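# Reseat two misplaced gears upright on furnace tray lugs

## Task

Fix the two wrongly placed gears so that each gear on the furnace tray rests flat on its lug with its smaller end facing up, then release them.

## Robot and tools

Robot: two arms, left_arm and right_arm. Each has six revolute joints and a parallel gripper, with a wrist camera on each arm. In the scene frame, left_arm's base sits at (-0.021, +0.263, 0) m and right_arm's at (-0.045, -0.350, 0) m. Both are turned slightly about z (quat_wxyz (+0.999,0,0,+0.036) and (+0.997,0,0,+0.082)). The origin is on the table surface midway between the arms. +z is up and +x reaches out over the table. left_arm is on the +y side. The names left and right do not refer to image sides.

execute_actions takes "actions", a list holding one item or nothing, plus an optional "pictures" boolean (images are included by default).
- Empty list: only reports the current state.
- Move item: {"rows": [...], "steps": n}, with n from 1 to 15 (default 15). Each control step lasts 1/30 s. Each row is used for one step, and the final row repeats if there are fewer rows than steps. One list holds up to 15 rows.
- Wait item: {"steps": n} with n up to 300 and no rows. It sends nothing new. The count starts from the previous result and includes the time you spend replying.

Row layout: one flat list of 14 numbers covering both arms, even if only one arm moves. First come left_arm's six joint targets and then its opening. The next seven are the same for right_arm. Joint order: waist, shoulder, elbow, wrist pitch, wrist yaw, wrist roll. Joint values are absolute target angles in radians, in the same form the Joint positions line reports. They are not offsets.

Stated joint ranges per arm:
- waist -2.880..2.880
- shoulder 0.000..3.142
- elbow 0.000..3.019
- wrist pitch -1.693..1.571
- wrist yaw -1.571..1.571
- wrist roll -2.094..2.094

The true ends can differ by up to 0.019 rad. A call is rejected, and nothing is sent, if any target is more than 0.019 rad beyond a stated end and also farther out than that joint's last reported angle. Targets beyond the real end are clipped to it, and the result then says "joint sent to its limit". That note can refer to an earlier action. Not seeing the note does not prove there is more room.

Opening is an absolute value from -1 (closed) to +1 (fully open, about 0.094 m between pads).

Motion limits:
- Each step, every joint's target is capped at a fixed distance ahead of its measured angle: waist 0.264, shoulder 0.32, elbow 0.276, wrist pitch 0.33, wrist yaw 0.186, wrist roll 0.522 rad.
- If the commanded joints would move the gripper more than 70 mm from where it is, all joint targets are pulled back proportionally.
- Distant goals therefore take several actions.
- Between calls, the arms keep heading for the last row sent. They stop once everything has nearly stopped moving, or once any step is HELD. After that, only a new action moves them further. Fingers still in motion finish their travel.

Result lines:
- The state line "left_arm: … | right_arm: …" gives each gripper's end_effector_position (m) and end_effector_quat_wxyz in the scene frame. This point lies between the finger pads, roughly 1 cm behind the tips. It can be off, more so when the arm is stretched far.
- The gripper's fingers point along its +z axis and close along its y axis.
- Joint positions and Joint velocities give one block per arm: six joints (rad, rad/s), then pad gap (m, m/s).
- grip_measured is the measured opening on the same -1..1 scale you command. Each gripper has its own fixed bias of up to about 1 mm.
- "joint command not followed": a clearance check altered or blocked joint targets on some steps, but the rest of the row was applied.
- HELD: marks steps on which your row, or part of it, was not sent.
- MOTOR HOT appears from 85 °C. At 100 °C an OVER-TEMPERATURE FAULT occurs: that arm and its gripper go limp and drop until they cool. Carrying a load heats the motors, even while you are thinking, so do not hold parts longer than needed.

Gripping:
- Away from the extremes, the fingers move to the opening you write.
- To hold something, command about 0.03 below grip_measured for a firm grip, or less for a lighter one.
- Each pad pushes with roughly 50-62 N at most, and less on very thin parts (under about 2 mm). Contact can spike briefly.
- Outside forces may sometimes pull on a held part or nudge loose objects.

Cameras: cam_head_left, cam_head_right, cam_high and cam_low are 504x504. cam_left_wrist and cam_right_wrist are 616x616 fisheye. Calibration (K, distortion D, T_world_to_cam mapping scene frame to camera frame) is listed per camera. It may be off by a couple of degrees and millimetres. Changed camera numbers appear in results that include pictures.

zoom_image: {"camera": name, "region": [x0, y0, x1, y1]} in pixels of that camera's latest image, measured from the top-left. The region can be at most 504x504. It gives a sharper close-up and does not move anything.

read_manual: optional "section" (only "licences"). Returns URDF licence text only.

finished_scene: {"scene": n} with the current scene's number. The goal must still hold afterward. Replying without a tool call ends everything. If resuming after a break, call execute_actions with an empty list first to learn the scene and task.

Avoid:
- pushing or dropping anything off the table;
- arms colliding or pressing against each other;
- slams, slips, drops and very hard pushes.
Prefer smooth, economical motions. The robot keeps moving while you compose replies.

Each tool is called after "Request:" by a JSON object that holds its "api" and its "payload", one argument or row to a line.

## Session

Request:
{"api": "execute_actions", "payload": {
  "actions": []
}}

Scene clock: 0.00 s of 6880.00 s.
left_arm: end_effector_position=(+0.7799, +0.4758, +0.3340) grip_measured=+1.000 end_effector_quat_wxyz=(+0.399, -0.056, +0.824, +0.398) | right_arm: end_effector_position=(+0.0978, -0.1280, +0.1114) grip_measured=+1.000 end_effector_quat_wxyz=(-0.049, -0.655, +0.740, -0.147)
Joint positions: left_arm=[ 0.059  2.042  2.027 -0.466 -0.66   0.406  0.094] | right_arm=[ 0.984  1.252  0.808 -1.341  0.227 -0.276  0.094]
Joint velocities: left_arm=[-0.005 -0.005 -0.002  0.002  0.066  0.022  0.   ] | right_arm=[-0.015 -0.015 -0.002  0.007 -0.022 -0.066  0.   ]

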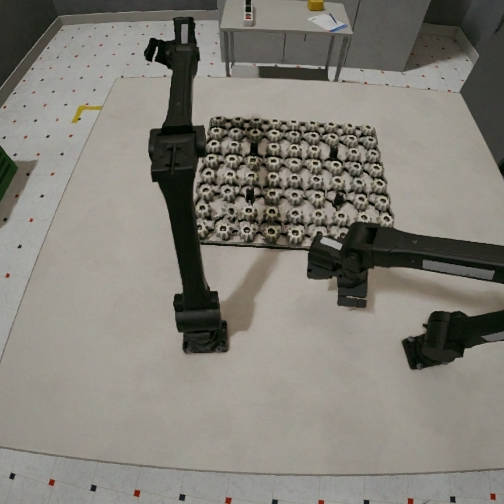

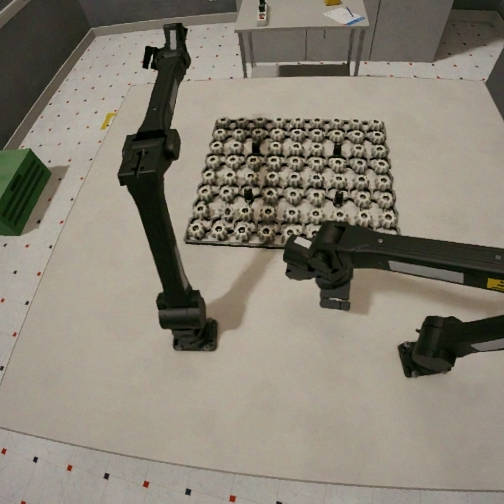

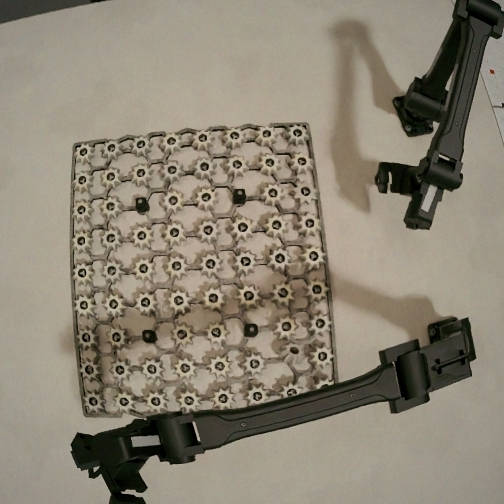

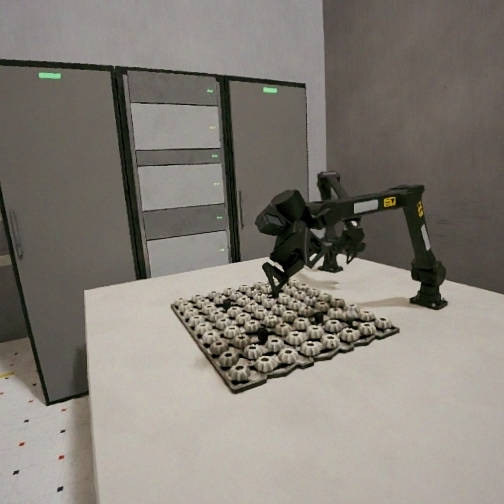

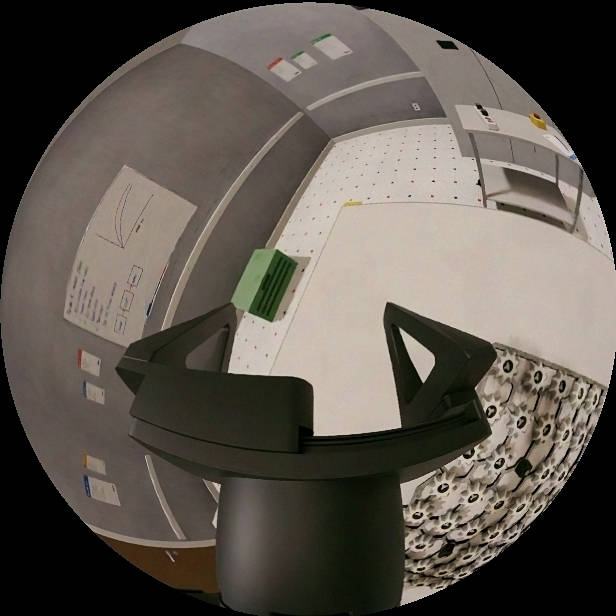

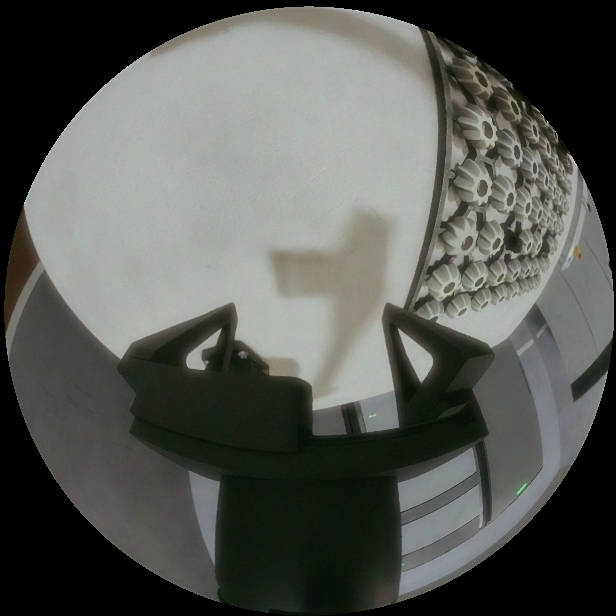

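Request:
{"api": "zoom_image", "payload": {
  "camera": "cam_high",
  "region": [60, 110, 360, 420]
}}

Request:
{"api": "zoom_image", "payload": {
  "camera": "cam_head_right",
  "region": [170, 100, 420, 260]
}}

Region (60, 110, 360, 420) of cam_high's 504x504 image, scaled by 1.626, with more detail than that image has; it fills the left 488 columns of this view, and the rest is white.

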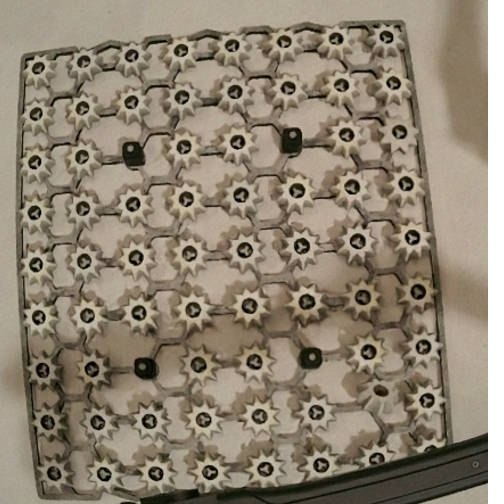

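Region (170, 100, 420, 260) of cam_head_right's 504x504 image, scaled by 2.016, with more detail than that image has; it fills the top 323 rows of this view, and the rest is white.

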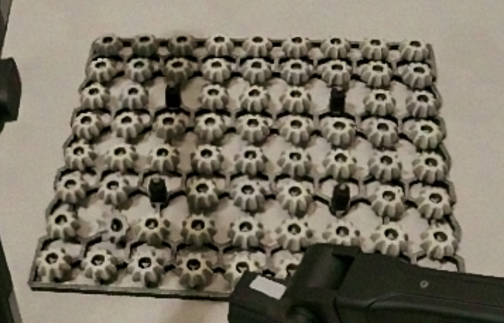

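Request:
{"api": "execute_actions", "payload": {
  "actions": [
    {"rows":[[-0.25,1.567,1.125,-1.129,0,0,0.4,0.272,1.513,1.061,-1.119,0,0,0.3]]}
  ],
  "pictures": false
}}

Request:
{"api": "execute_actions", "payload": {
  "actions": [
    {"steps":60}
  ]
}}

Scene clock: 67.83 s of 6880.00 s.
left_arm: end_effector_position=(+0.6130, +0.2184, +0.2329) grip_measured=+0.402 end_effector_quat_wxyz=(+0.244, +0.117, +0.959, +0.084) | right_arm: end_effector_position=(+0.2983, -0.1788, +0.0770) grip_measured=+0.302 end_effector_quat_wxyz=(-0.039, -0.255, +0.966, -0.010)
Joint positions: left_arm=[-0.185  1.705  1.575 -0.941 -0.159  0.17   0.066] | right_arm=[ 0.302  1.524  1.004 -1.13   0.003 -0.051  0.061]
Joint velocities: left_arm=[-0.611 -0.913 -1.223 -0.921  1.311 -0.462 -0.   ] | right_arm=[-1.431  0.005  0.115  0.037  0.037  0.256  0.   ]
Steps of this call (steps 1 to 90: nothing new was sent; then 64.33 s passed at rest; steps 91 to 105: all 15 steps of this action). Readings (joint positions):
91: left_arm=[0.056 2.036 2.018 -0.478 -0.636 0.390] | right_arm=[0.974 1.260 0.813 -1.330 0.183 -0.259]
92: left_arm=[0.053 2.020 1.993 -0.506 -0.608 0.370] | right_arm=[0.949 1.279 0.827 -1.306 0.131 -0.238]
94: left_arm=[0.035 1.982 1.937 -0.566 -0.553 0.335] | right_arm=[0.875 1.342 0.873 -1.255 0.065 -0.197]
98: left_arm=[-0.031 1.898 1.824 -0.688 -0.439 0.274] | right_arm=[0.688 1.464 0.962 -1.175 0.012 -0.130]
105: the state above

Scene clock: 69.83 s of 6880.00 s.
left_arm: end_effector_position=(+0.3963, +0.1855, +0.0905) grip_measured=+0.402 end_effector_quat_wxyz=(-0.014, +0.099, +0.995, +0.003) | right_arm: end_effector_position=(+0.3077, -0.1847, +0.0811) grip_measured=+0.302 end_effector_quat_wxyz=(-0.032, -0.224, +0.974, -0.008)
Joint positions: left_arm=[-0.257  1.574  1.105 -1.13  -0.003  0.015  0.066] | right_arm=[ 0.277  1.524  1.017 -1.129  0.001 -0.011  0.061]
Joint velocities: left_arm=[ 0.024 -0.015  0.002  0.002 -0.007  0.037 -0.001] | right_arm=[-0.005 -0.024  0.002  0.002  0.022 -0.051 -0.   ]
Steps of this call (steps 1 to 45: the robot went on to your last target; steps 46 to 60: nothing new was sent). Readings (joint positions):
1: left_arm=[-0.206 1.676 1.529 -0.971 -0.113 0.156] | right_arm=[0.262 1.524 1.008 -1.129 0.004 -0.042]
2: left_arm=[-0.224 1.648 1.482 -0.997 -0.078 0.143] | right_arm=[0.234 1.524 1.013 -1.129 0.004 -0.035]
4: left_arm=[-0.253 1.602 1.385 -1.037 -0.037 0.120] | right_arm=[0.219 1.524 1.017 -1.129 0.004 -0.024]
8: left_arm=[-0.268 1.560 1.204 -1.094 -0.005 0.074] | right_arm=[0.256 1.524 1.017 -1.129 0.002 -0.016]
60: the state above
All arms were judged still, so your last target was given up. Only a new action makes them travel on or press farther. Fingers that are still opening or closing keep moving.
camera_calibration (this result's frames):
cam_left_wrist: T_world_to_cam=[[-0.207549, -0.978214, -0.00455981, 0.267773], [-0.767144, 0.159871, 0.621234, 0.219077], [-0.606971, 0.132435, -0.783612, 0.409271], [0, 0, 0, 1]] pos_world=[0.472055, 0.172714, 0.185833]
cam_right_wrist: T_world_to_cam=[[0.432379, -0.901551, -0.0159659, -0.293066], [-0.685648, -0.34023, 0.64353, 0.100649], [-0.585607, -0.267302, -0.765254, 0.314328], [0, 0, 0, 1]] pos_world=[0.379798, -0.145949, 0.171091]

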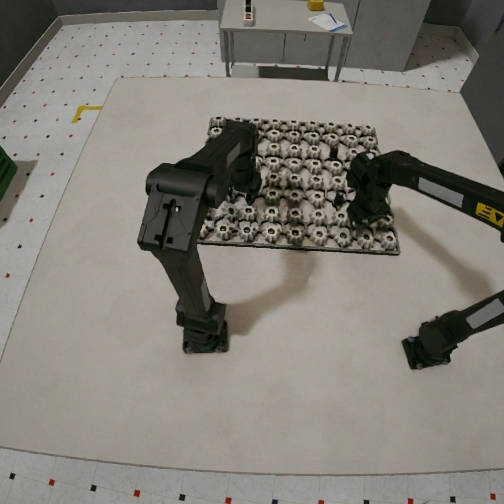

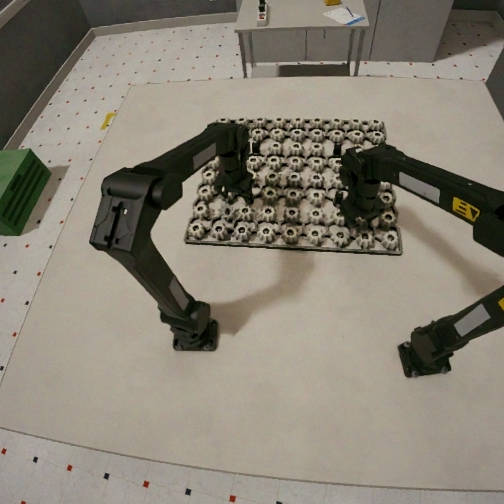

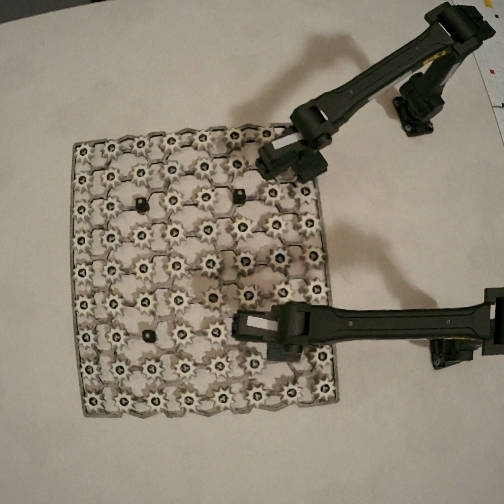

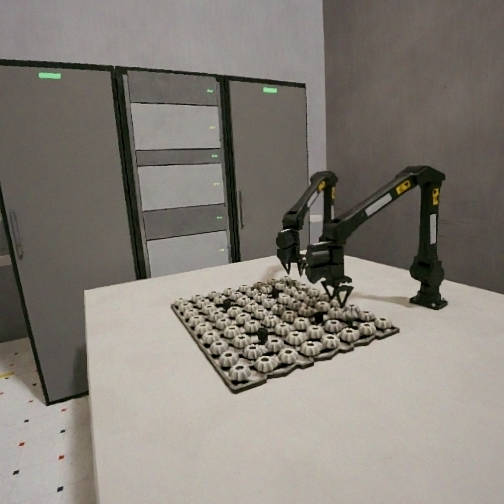

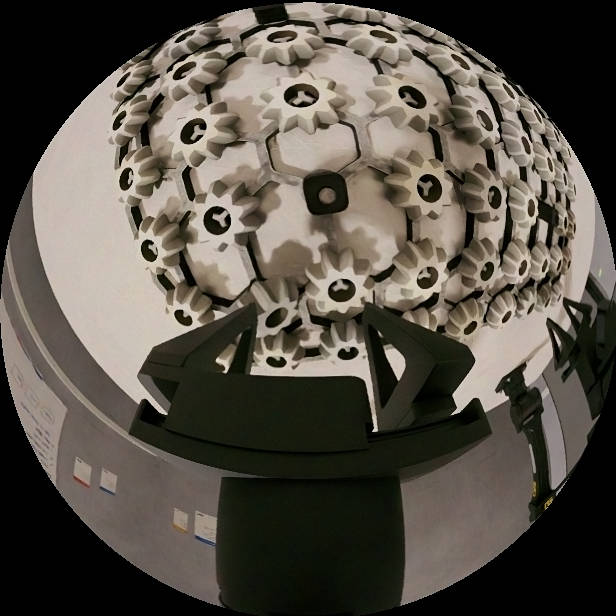

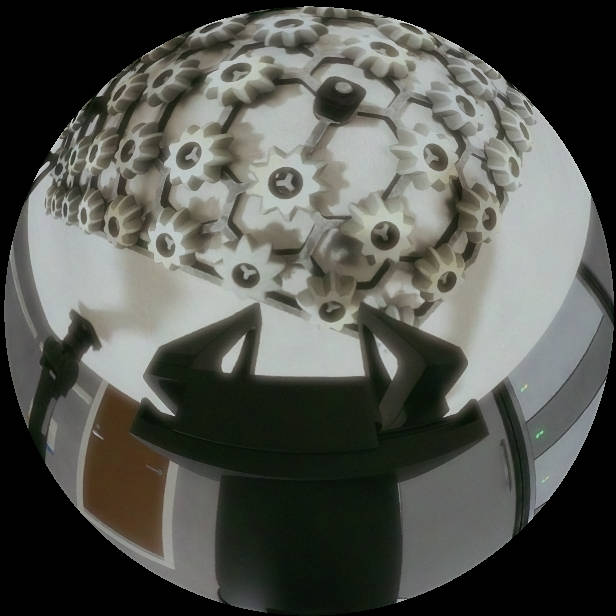

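Request:
{"api": "execute_actions", "payload": {
  "actions": [
    {"rows":[[-0.392,1.472,0.92,-0.995,-0.6,1.57,0.4,0.41,1.47,1.035,-1.08,0,0,0.3]]}
  ],
  "pictures": false
}}

Request:
{"api": "execute_actions", "payload": {
  "actions": [
    {"steps":60}
  ]
}}

Scene clock: 114.23 s of 6880.00 s.
left_arm: end_effector_position=(+0.3656, +0.2336, +0.0912) grip_measured=+0.403 end_effector_quat_wxyz=(-0.147, +0.712, +0.637, +0.255) | right_arm: end_effector_position=(+0.2902, -0.1317, +0.0987) grip_measured=+0.302 end_effector_quat_wxyz=(+0.009, -0.289, +0.957, +0.003)
Joint positions: left_arm=[-0.4    1.482  0.911 -1.005 -0.597  1.353  0.066] | right_arm=[ 0.415  1.476  1.016 -1.093 -0.001 -0.009  0.061]
Joint velocities: left_arm=[ 0.015 -0.015  0.007  0.002 -0.007  1.341  0.   ] | right_arm=[-0.073  0.005  0.007 -0.027  0.081  0.022  0.001]
Steps of this call (steps 1 to 90: nothing new was sent; then 40.90 s passed at rest; steps 91 to 105: all 15 steps of this action). Readings (joint positions):
91: left_arm=[-0.267 1.567 1.085 -1.101 -0.092 0.089] | right_arm=[0.285 1.522 1.017 -1.123 0.004 -0.010]
92: left_arm=[-0.285 1.545 1.042 -1.050 -0.197 0.187] | right_arm=[0.302 1.518 1.016 -1.113 0.005 -0.009]
94: left_arm=[-0.344 1.503 0.957 -1.019 -0.396 0.380] | right_arm=[0.359 1.505 1.016 -1.097 0.003 -0.009]
98: left_arm=[-0.411 1.483 0.911 -1.016 -0.589 0.771] | right_arm=[0.434 1.480 1.016 -1.093 -0.001 -0.009]
105: the state above

Scene clock: 116.23 s of 6880.00 s.
left_arm: end_effector_position=(+0.3656, +0.2337, +0.0912) grip_measured=+0.403 end_effector_quat_wxyz=(-0.172, +0.773, +0.562, +0.239) | right_arm: end_effector_position=(+0.2907, -0.1324, +0.0987) grip_measured=+0.302 end_effector_quat_wxyz=(+0.009, -0.288, +0.957, +0.003)
Joint positions: left_arm=[-0.399  1.482  0.911 -1.005 -0.597  1.555  0.066] | right_arm=[ 0.412  1.476  1.016 -1.093 -0.001 -0.009  0.061]
Joint velocities: left_arm=[-0.024 -0.005 -0.002 -0.032 -0.066 -0.022 -0.   ] | right_arm=[-0.015 -0.005 -0.007 -0.007 -0.081  0.022 -0.001]
Steps of this call (steps 1 to 30: the robot went on to your last target; steps 31 to 60: nothing new was sent). Readings (joint positions):
1: left_arm=[-0.399 1.482 0.911 -1.005 -0.597 1.394] | right_arm=[0.413 1.476 1.016 -1.093 -0.001 -0.009]
2: left_arm=[-0.399 1.482 0.911 -1.005 -0.597 1.426] | right_arm=[0.412 1.476 1.016 -1.093 -0.001 -0.009]
4: left_arm=[-0.399 1.482 0.911 -1.005 -0.597 1.473] | right_arm=[0.412 1.476 1.016 -1.093 -0.001 -0.009]
8: left_arm=[-0.399 1.482 0.911 -1.005 -0.597 1.522] | right_arm=[0.412 1.476 1.016 -1.093 -0.001 -0.009]
60: the state above
All arms were judged still, so your last target was given up. Only a new action makes them travel on or press farther. Fingers that are still opening or closing keep moving.
camera_calibration (this result's frames):
cam_left_wrist: T_world_to_cam=[[-0.9481, 0.317973, 0.000426741, 0.275871], [0.103895, 0.308514, 0.945529, -0.195405], [0.300521, 0.8965, -0.325538, -0.167345], [0, 0, 0, 1]] pos_world=[0.332145, 0.122591, 0.130166]
cam_right_wrist: T_world_to_cam=[[0.54998, -0.834984, -0.0180256, -0.263494], [-0.67607, -0.457772, 0.577385, 0.0836879], [-0.490359, -0.305363, -0.816273, 0.304168], [0, 0, 0, 1]] pos_world=[0.350647, -0.0888215, 0.195214]

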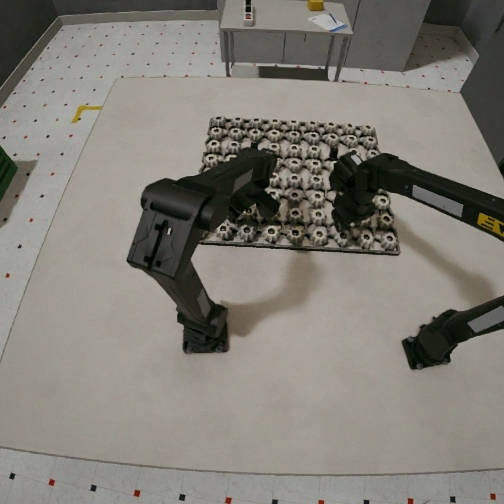

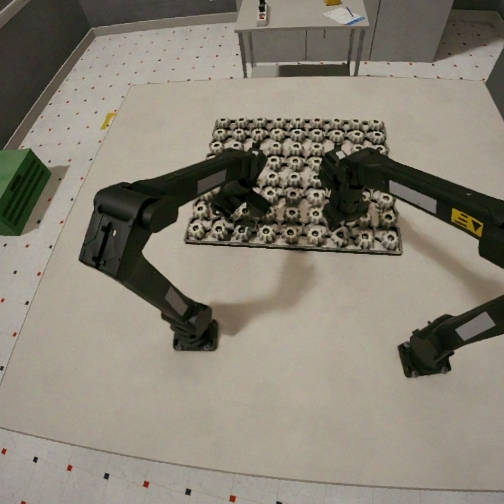

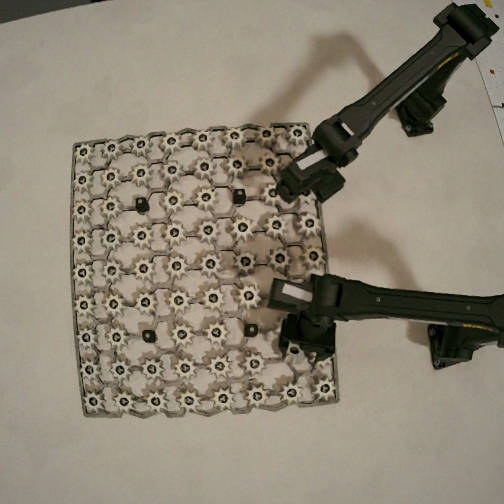

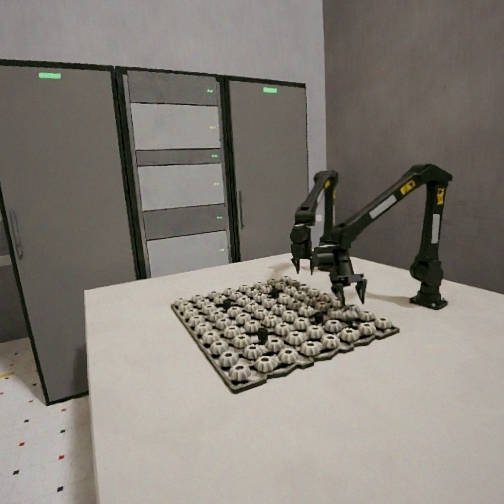

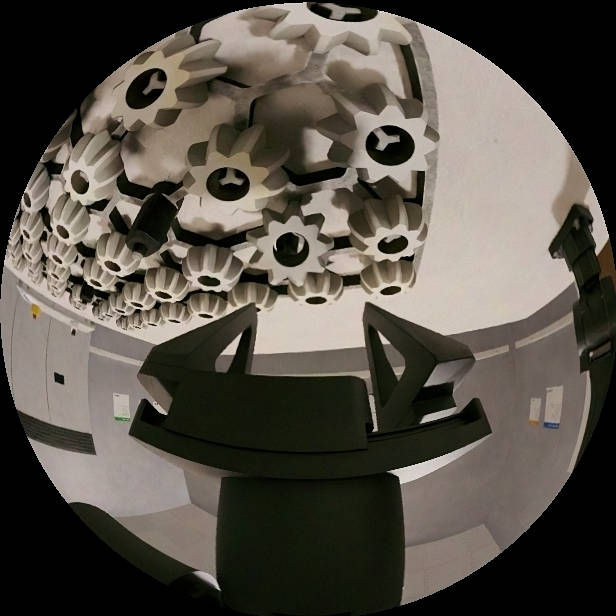

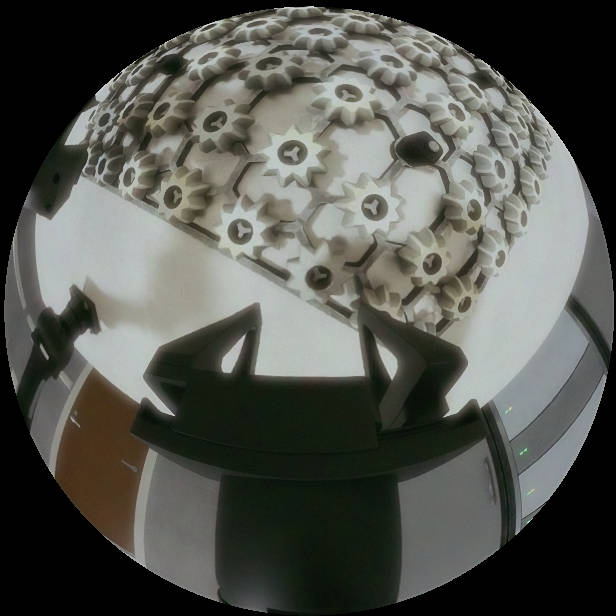

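Request:
{"api": "execute_actions", "payload": {
  "actions": [
    {"rows":[[-0.399,1.5,0.94,-0.995,-0.6,-1.57,0.4,0.407,1.57,0.905,-0.9,0,0,0.3]]}
  ],
  "pictures": false
}}

Request:
{"api": "execute_actions", "payload": {
  "actions": [
    {"steps":70}
  ]
}}

Scene clock: 143.70 s of 6880.00 s.
left_arm: end_effector_position=(+0.3657, +0.2337, +0.0911) grip_measured=+0.403 end_effector_quat_wxyz=(+0.028, +0.212, +0.932, +0.293) | right_arm: end_effector_position=(+0.2827, -0.1436, +0.0270) grip_measured=+0.302 end_effector_quat_wxyz=(-0.004, -0.284, +0.959, -0.004)
Joint positions: left_arm=[-0.399  1.482  0.911 -1.005 -0.598  0.12   0.066] | right_arm=[ 0.403  1.571  0.904 -0.913  0.006 -0.009  0.061]
Joint velocities: left_arm=[ 0.005  0.005  0.007 -0.002 -0.022 -2.762 -0.   ] | right_arm=[-0.005 -0.005  0.002 -0.032 -0.007 -0.022 -0.   ]
Steps of this call (steps 1 to 90: nothing new was sent; then 23.97 s passed at rest; steps 91 to 105: all 15 steps of this action). Readings (joint positions):
91: left_arm=[-0.399 1.482 0.911 -1.005 -0.598 1.481] | right_arm=[0.412 1.479 1.003 -1.060 -0.001 -0.009]
92: left_arm=[-0.399 1.482 0.911 -1.005 -0.598 1.382] | right_arm=[0.412 1.481 0.982 -1.000 -0.001 -0.009]
94: left_arm=[-0.399 1.482 0.911 -1.005 -0.598 1.188] | right_arm=[0.412 1.511 0.940 -0.937 -0.001 -0.009]
98: left_arm=[-0.399 1.482 0.911 -1.005 -0.598 0.800] | right_arm=[0.403 1.565 0.910 -0.917 0.009 -0.009]
105: the state above

Scene clock: 146.03 s of 6880.00 s.
left_arm: end_effector_position=(+0.3657, +0.2337, +0.0911) grip_measured=+0.403 end_effector_quat_wxyz=(+0.236, -0.550, +0.781, +0.175) | right_arm: end_effector_position=(+0.2827, -0.1436, +0.0270) grip_measured=+0.302 end_effector_quat_wxyz=(-0.004, -0.284, +0.959, -0.004)
Joint positions: left_arm=[-0.399  1.482  0.911 -1.005 -0.598 -1.555  0.066] | right_arm=[ 0.403  1.571  0.904 -0.913  0.006 -0.009  0.061]
Joint velocities: left_arm=[ 0.005 -0.005  0.017  0.002  0.037 -0.139 -0.001] | right_arm=[-0.005 -0.005  0.002  0.002 -0.007 -0.051  0.001]
Steps of this call (steps 1 to 45: the robot went on to your last target; steps 46 to 70: nothing new was sent). Readings (joint positions):
1: left_arm=[-0.399 1.482 0.911 -1.005 -0.598 0.023] | right_arm=[0.403 1.571 0.904 -0.913 0.006 -0.009]
2: left_arm=[-0.399 1.482 0.911 -1.005 -0.598 -0.074] | right_arm=[0.403 1.571 0.904 -0.913 0.006 -0.009]
4: left_arm=[-0.399 1.482 0.911 -1.005 -0.598 -0.268] | right_arm=[0.403 1.571 0.904 -0.913 0.006 -0.009]
8: left_arm=[-0.399 1.482 0.911 -1.005 -0.598 -0.656] | right_arm=[0.403 1.571 0.904 -0.913 0.006 -0.009]
70: the state above
All arms were judged still, so your last target was given up. Only a new action makes them travel on or press farther. Fingers that are still opening or closing keep moving.
camera_calibration (this result's frames):
cam_left_wrist: T_world_to_cam=[[0.940406, -0.339353, -0.0218282, -0.259015], [-0.338192, -0.940036, 0.0442566, 0.340353], [-0.0355379, -0.034237, -0.998782, 0.234403], [0, 0, 0, 1]] pos_world=[0.367015, 0.240072, 0.213401]
cam_right_wrist: T_world_to_cam=[[0.541676, -0.840516, -0.0109639, -0.268278], [-0.668678, -0.438764, 0.600296, 0.11453], [-0.509369, -0.317835, -0.799703, 0.241408], [0, 0, 0, 1]] pos_world=[0.34487, -0.0985123, 0.121362]

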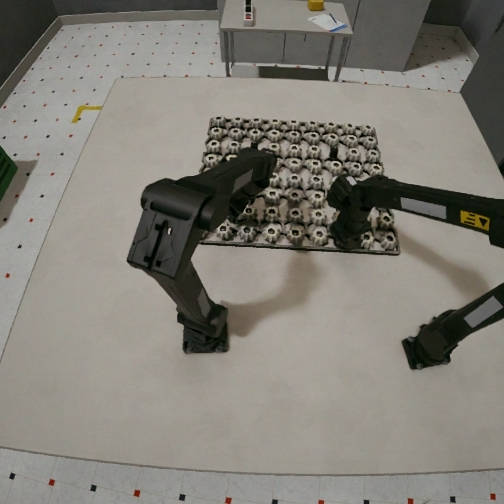

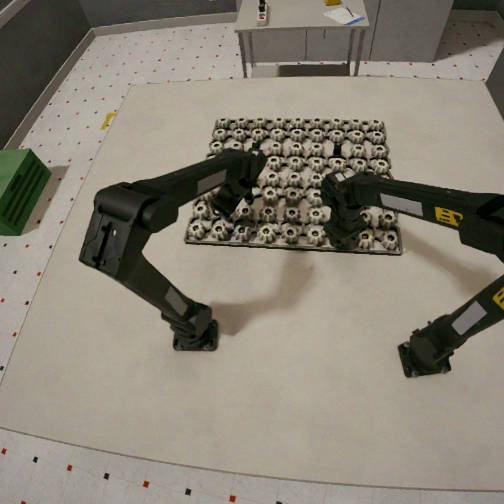

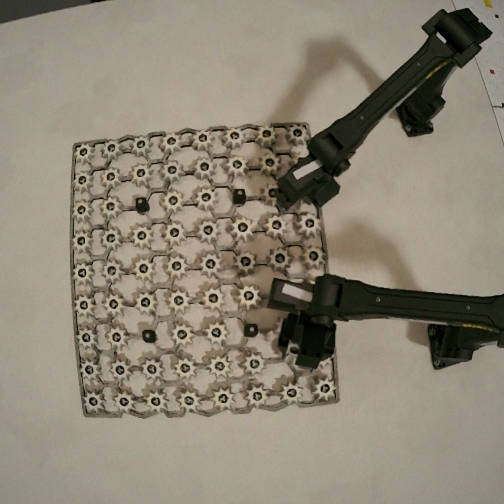

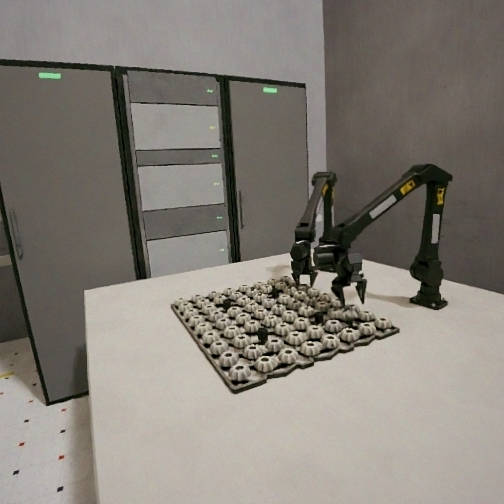

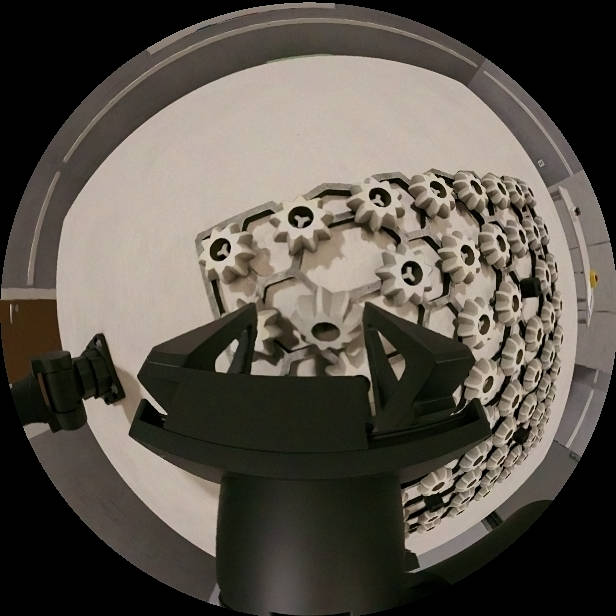

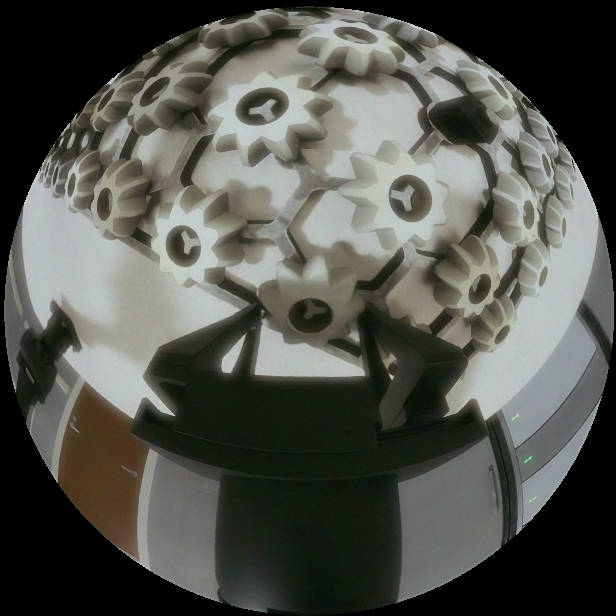

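Request:
{"api": "execute_actions", "payload": {
  "actions": [
    {"rows":[[-0.399,1.482,0.911,-1.005,-0.6,-1.57,0.4,0.403,1.571,0.904,-0.913,0,0,-0.1]]}
  ],
  "pictures": false
}}

Request:
{"api": "zoom_image", "payload": {
  "camera": "cam_left_wrist",
  "region": [200, 180, 450, 380]
}}

Scene clock: 156.63 s of 6880.00 s.
left_arm: end_effector_position=(+0.3657, +0.2337, +0.0911) grip_measured=+0.403 end_effector_quat_wxyz=(+0.237, -0.550, +0.781, +0.175) | right_arm: end_effector_position=(+0.2829, -0.1443, +0.0269) grip_measured=+0.188 end_effector_quat_wxyz=(-0.004, -0.283, +0.959, -0.005)
Joint positions: left_arm=[-0.399  1.482  0.911 -1.005 -0.598 -1.556  0.066] | right_arm=[ 0.401  1.571  0.904 -0.913  0.007 -0.009  0.056]
Joint velocities: left_arm=[-0.015 -0.015  0.012  0.002 -0.051 -0.007 -0.   ] | right_arm=[-0.015  0.024 -0.007  0.002 -0.051  0.051  0.   ]
Steps of this call (steps 1 to 90: nothing new was sent; then 7.10 s passed at rest; steps 91 to 105: all 15 steps of this action). Readings (joint positions):
91: left_arm=[-0.399 1.482 0.911 -1.005 -0.598 -1.555] | right_arm=[0.402 1.571 0.904 -0.913 0.009 -0.009]
92: left_arm=[-0.399 1.482 0.911 -1.005 -0.598 -1.555] | right_arm=[0.401 1.571 0.904 -0.913 0.007 -0.009]
94: left_arm=[-0.399 1.482 0.911 -1.005 -0.598 -1.555] | right_arm=[0.401 1.571 0.904 -0.913 0.007 -0.009]
98: left_arm=[-0.399 1.482 0.911 -1.005 -0.598 -1.555] | right_arm=[0.401 1.571 0.904 -0.913 0.007 -0.009]
105: the state above

Region (200, 180, 450, 380) of cam_left_wrist's 616x616 image, scaled by 2.016, with more detail than that image has; it fills the top 403 rows of this view, and the rest is white.

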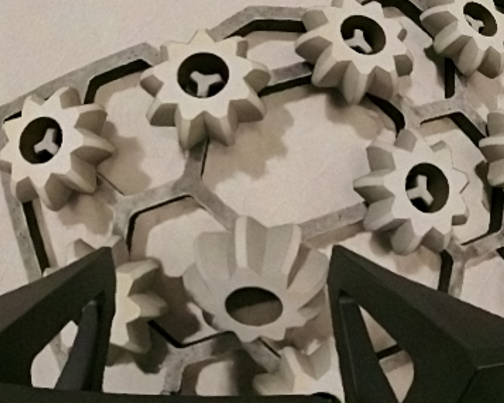

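Request:
{"api": "execute_actions", "payload": {
  "actions": [
    {"rows":[[-0.404,1.53,0.92,-0.95,-0.6,-1.57,0.45,0.403,1.50,1.0,-1.04,0,0,0.15]],"steps":12}
  ],
  "pictures": false
}}

Request:
{"api": "execute_actions", "payload": {
  "actions": [
    {"rows":[[-0.404,1.585,0.885,-0.87,-0.6,-1.57,0.45,0.403,1.41,1.13,-1.25,0,0,0.15]]}
  ],
  "pictures": false
}}

Request:
{"api": "execute_actions", "payload": {
  "actions": [
    {"steps":30}
  ]
}}

Scene clock: 167.93 s of 6880.00 s.
left_arm: end_effector_position=(+0.3734, +0.2313, +0.0784) grip_measured=+0.448 end_effector_quat_wxyz=(+0.239, -0.551, +0.780, +0.172) | right_arm: end_effector_position=(+0.2870, -0.1408, +0.0728) grip_measured=+0.152 end_effector_quat_wxyz=(+0.005, -0.283, +0.959, +0.000)
Joint positions: left_arm=[-0.399  1.518  0.911 -0.96  -0.599 -1.556  0.068] | right_arm=[ 0.401  1.497  0.963 -1.027  0.002 -0.008  0.054]
Joint velocities: left_arm=[ 0.005  0.005 -0.022  0.002 -0.051 -0.007 -0.   ] | right_arm=[-0.005 -0.005  0.007 -0.017  0.022 -0.007 -0.   ]
Steps of this call (steps 1 to 15: the robot went on to your last target; steps 16 to 90: nothing new was sent; then 7.90 s passed at rest; steps 91 to 102: all 12 steps of this action). Readings (joint positions):
91: left_arm=[-0.399 1.484 0.911 -0.998 -0.598 -1.556] | right_arm=[0.401 1.569 0.910 -0.934 0.004 -0.009]
92: left_arm=[-0.399 1.488 0.911 -0.984 -0.598 -1.556] | right_arm=[0.401 1.566 0.918 -0.971 0.005 -0.008]
94: left_arm=[-0.399 1.499 0.911 -0.966 -0.599 -1.556] | right_arm=[0.401 1.547 0.931 -1.012 0.003 -0.008]
98: left_arm=[-0.399 1.517 0.911 -0.960 -0.599 -1.556] | right_arm=[0.401 1.506 0.955 -1.026 0.002 -0.008]
102: the state above

Scene clock: 168.43 s of 6880.00 s.
left_arm: end_effector_position=(+0.3770, +0.2302, +0.0500) grip_measured=+0.448 end_effector_quat_wxyz=(+0.239, -0.551, +0.780, +0.173) | right_arm: end_effector_position=(+0.2901, -0.1388, +0.1568) grip_measured=+0.152 end_effector_quat_wxyz=(+0.016, -0.283, +0.959, +0.003)
Joint positions: left_arm=[-0.399  1.578  0.889 -0.88  -0.599 -1.556  0.068] | right_arm=[ 0.401  1.398  1.098 -1.238  0.002 -0.009  0.054]
Joint velocities: left_arm=[-0.005 -0.024  0.002  0.002  0.051 -0.007  0.001] | right_arm=[-0.005  0.044  0.002 -0.012 -0.066 -0.022  0.   ]
Steps of this call (steps 1 to 15: all 15 steps of this action). Readings (joint positions):
1: left_arm=[-0.399 1.521 0.908 -0.946 -0.599 -1.556] | right_arm=[0.401 1.496 0.971 -1.056 0.002 -0.008]
2: left_arm=[-0.399 1.526 0.905 -0.921 -0.599 -1.556] | right_arm=[0.401 1.495 0.984 -1.110 0.002 -0.008]
4: left_arm=[-0.399 1.546 0.902 -0.892 -0.599 -1.556] | right_arm=[0.401 1.477 1.016 -1.183 0.002 -0.009]
8: left_arm=[-0.399 1.576 0.893 -0.881 -0.599 -1.556] | right_arm=[0.401 1.425 1.078 -1.231 0.002 -0.008]
15: the state above

Scene clock: 169.43 s of 6880.00 s.
left_arm: end_effector_position=(+0.3770, +0.2302, +0.0500) grip_measured=+0.448 end_effector_quat_wxyz=(+0.239, -0.551, +0.780, +0.173) | right_arm: end_effector_position=(+0.2902, -0.1388, +0.1555) grip_measured=+0.152 end_effector_quat_wxyz=(+0.014, -0.282, +0.959, +0.003)
Joint positions: left_arm=[-0.399  1.578  0.889 -0.88  -0.599 -1.556  0.068] | right_arm=[ 0.401  1.401  1.098 -1.238  0.002 -0.008  0.054]
Joint velocities: left_arm=[-0.005  0.015 -0.002 -0.007 -0.066  0.022 -0.   ] | right_arm=[-0.005  0.005 -0.017 -0.002 -0.007 -0.051 -0.001]
Steps of this call (steps 1 to 15: the robot went on to your last target; steps 16 to 30: nothing new was sent). Readings (joint positions):
1: left_arm=[-0.399 1.578 0.889 -0.880 -0.599 -1.556] | right_arm=[0.401 1.399 1.098 -1.238 0.002 -0.009]
2: left_arm=[-0.399 1.578 0.889 -0.880 -0.599 -1.556] | right_arm=[0.401 1.400 1.098 -1.238 0.002 -0.008]
4: left_arm=[-0.399 1.578 0.889 -0.880 -0.599 -1.556] | right_arm=[0.401 1.401 1.098 -1.238 0.002 -0.008]
8: left_arm=[-0.399 1.578 0.889 -0.880 -0.599 -1.556] | right_arm=[0.401 1.401 1.098 -1.238 0.002 -0.008]
30: the state above
All arms were judged still, so your last target was given up. Only a new action makes them travel on or press farther. Fingers that are still opening or closing keep moving.
camera_calibration (this result's frames):
cam_left_wrist: T_world_to_cam=[[0.940649, -0.339076, -0.0143979, -0.272193], [-0.338226, -0.940101, 0.0425913, 0.342723], [-0.0279772, -0.0351937, -0.998989, 0.190959], [0, 0, 0, 1]] pos_world=[0.377299, 0.236621, 0.17225]
cam_right_wrist: T_world_to_cam=[[0.539848, -0.841643, -0.0141727, -0.266069], [-0.687982, -0.450862, 0.568687, 0.0533957], [-0.485021, -0.297254, -0.822432, 0.34882], [0, 0, 0, 1]] pos_world=[0.349557, -0.0961728, 0.252744]

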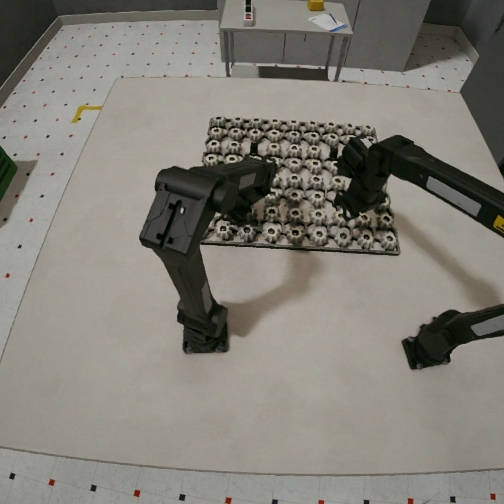

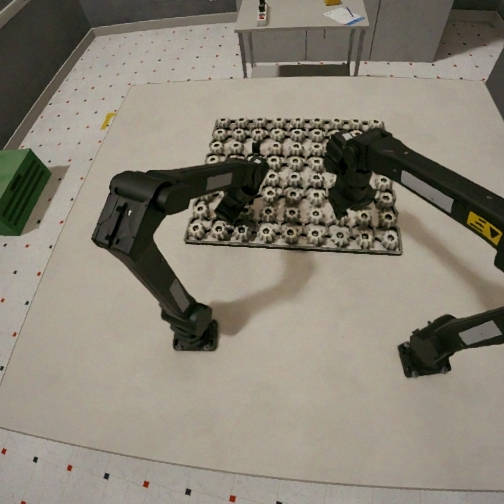

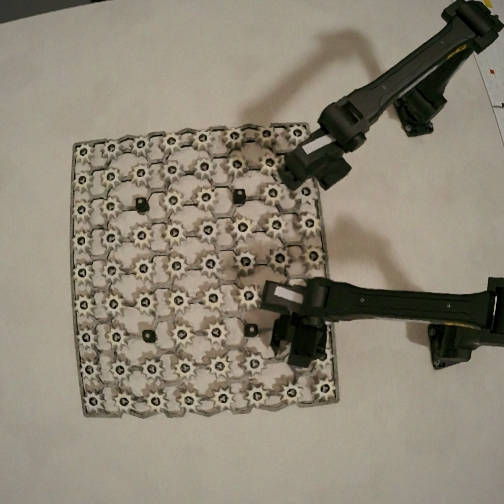

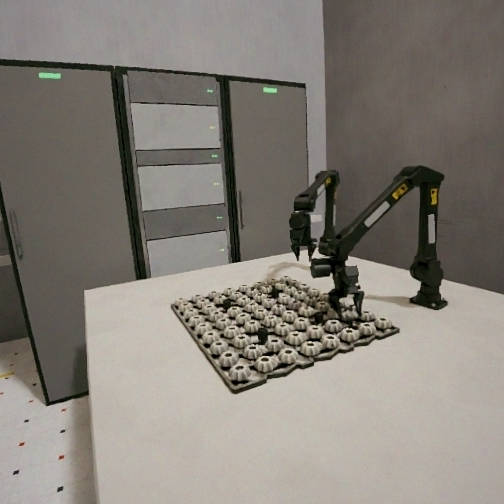

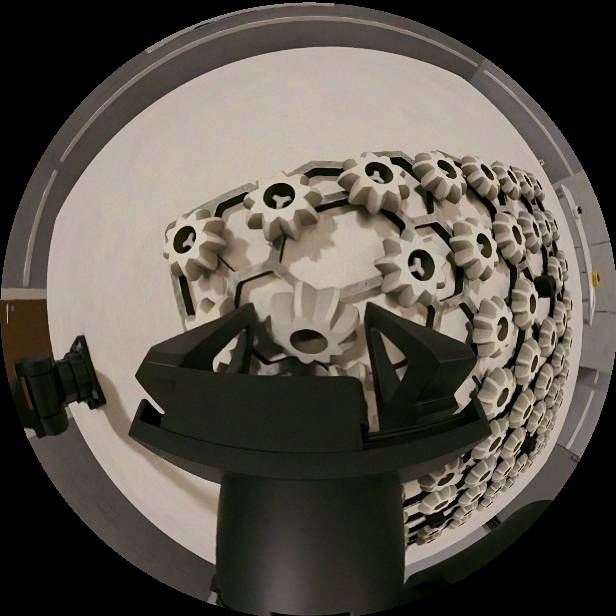

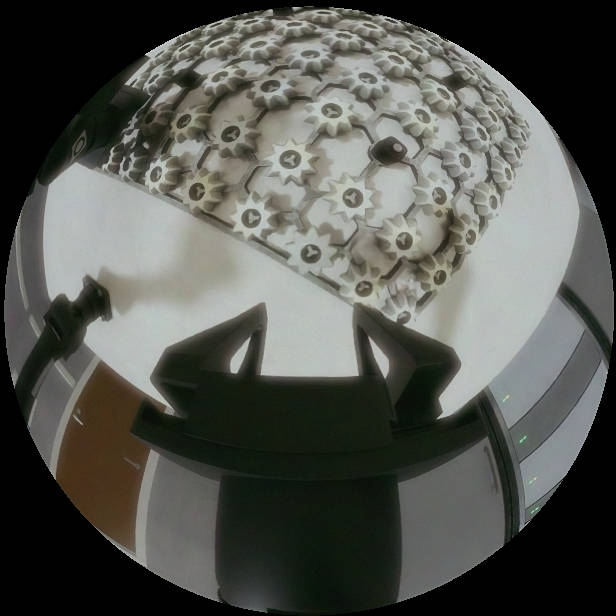

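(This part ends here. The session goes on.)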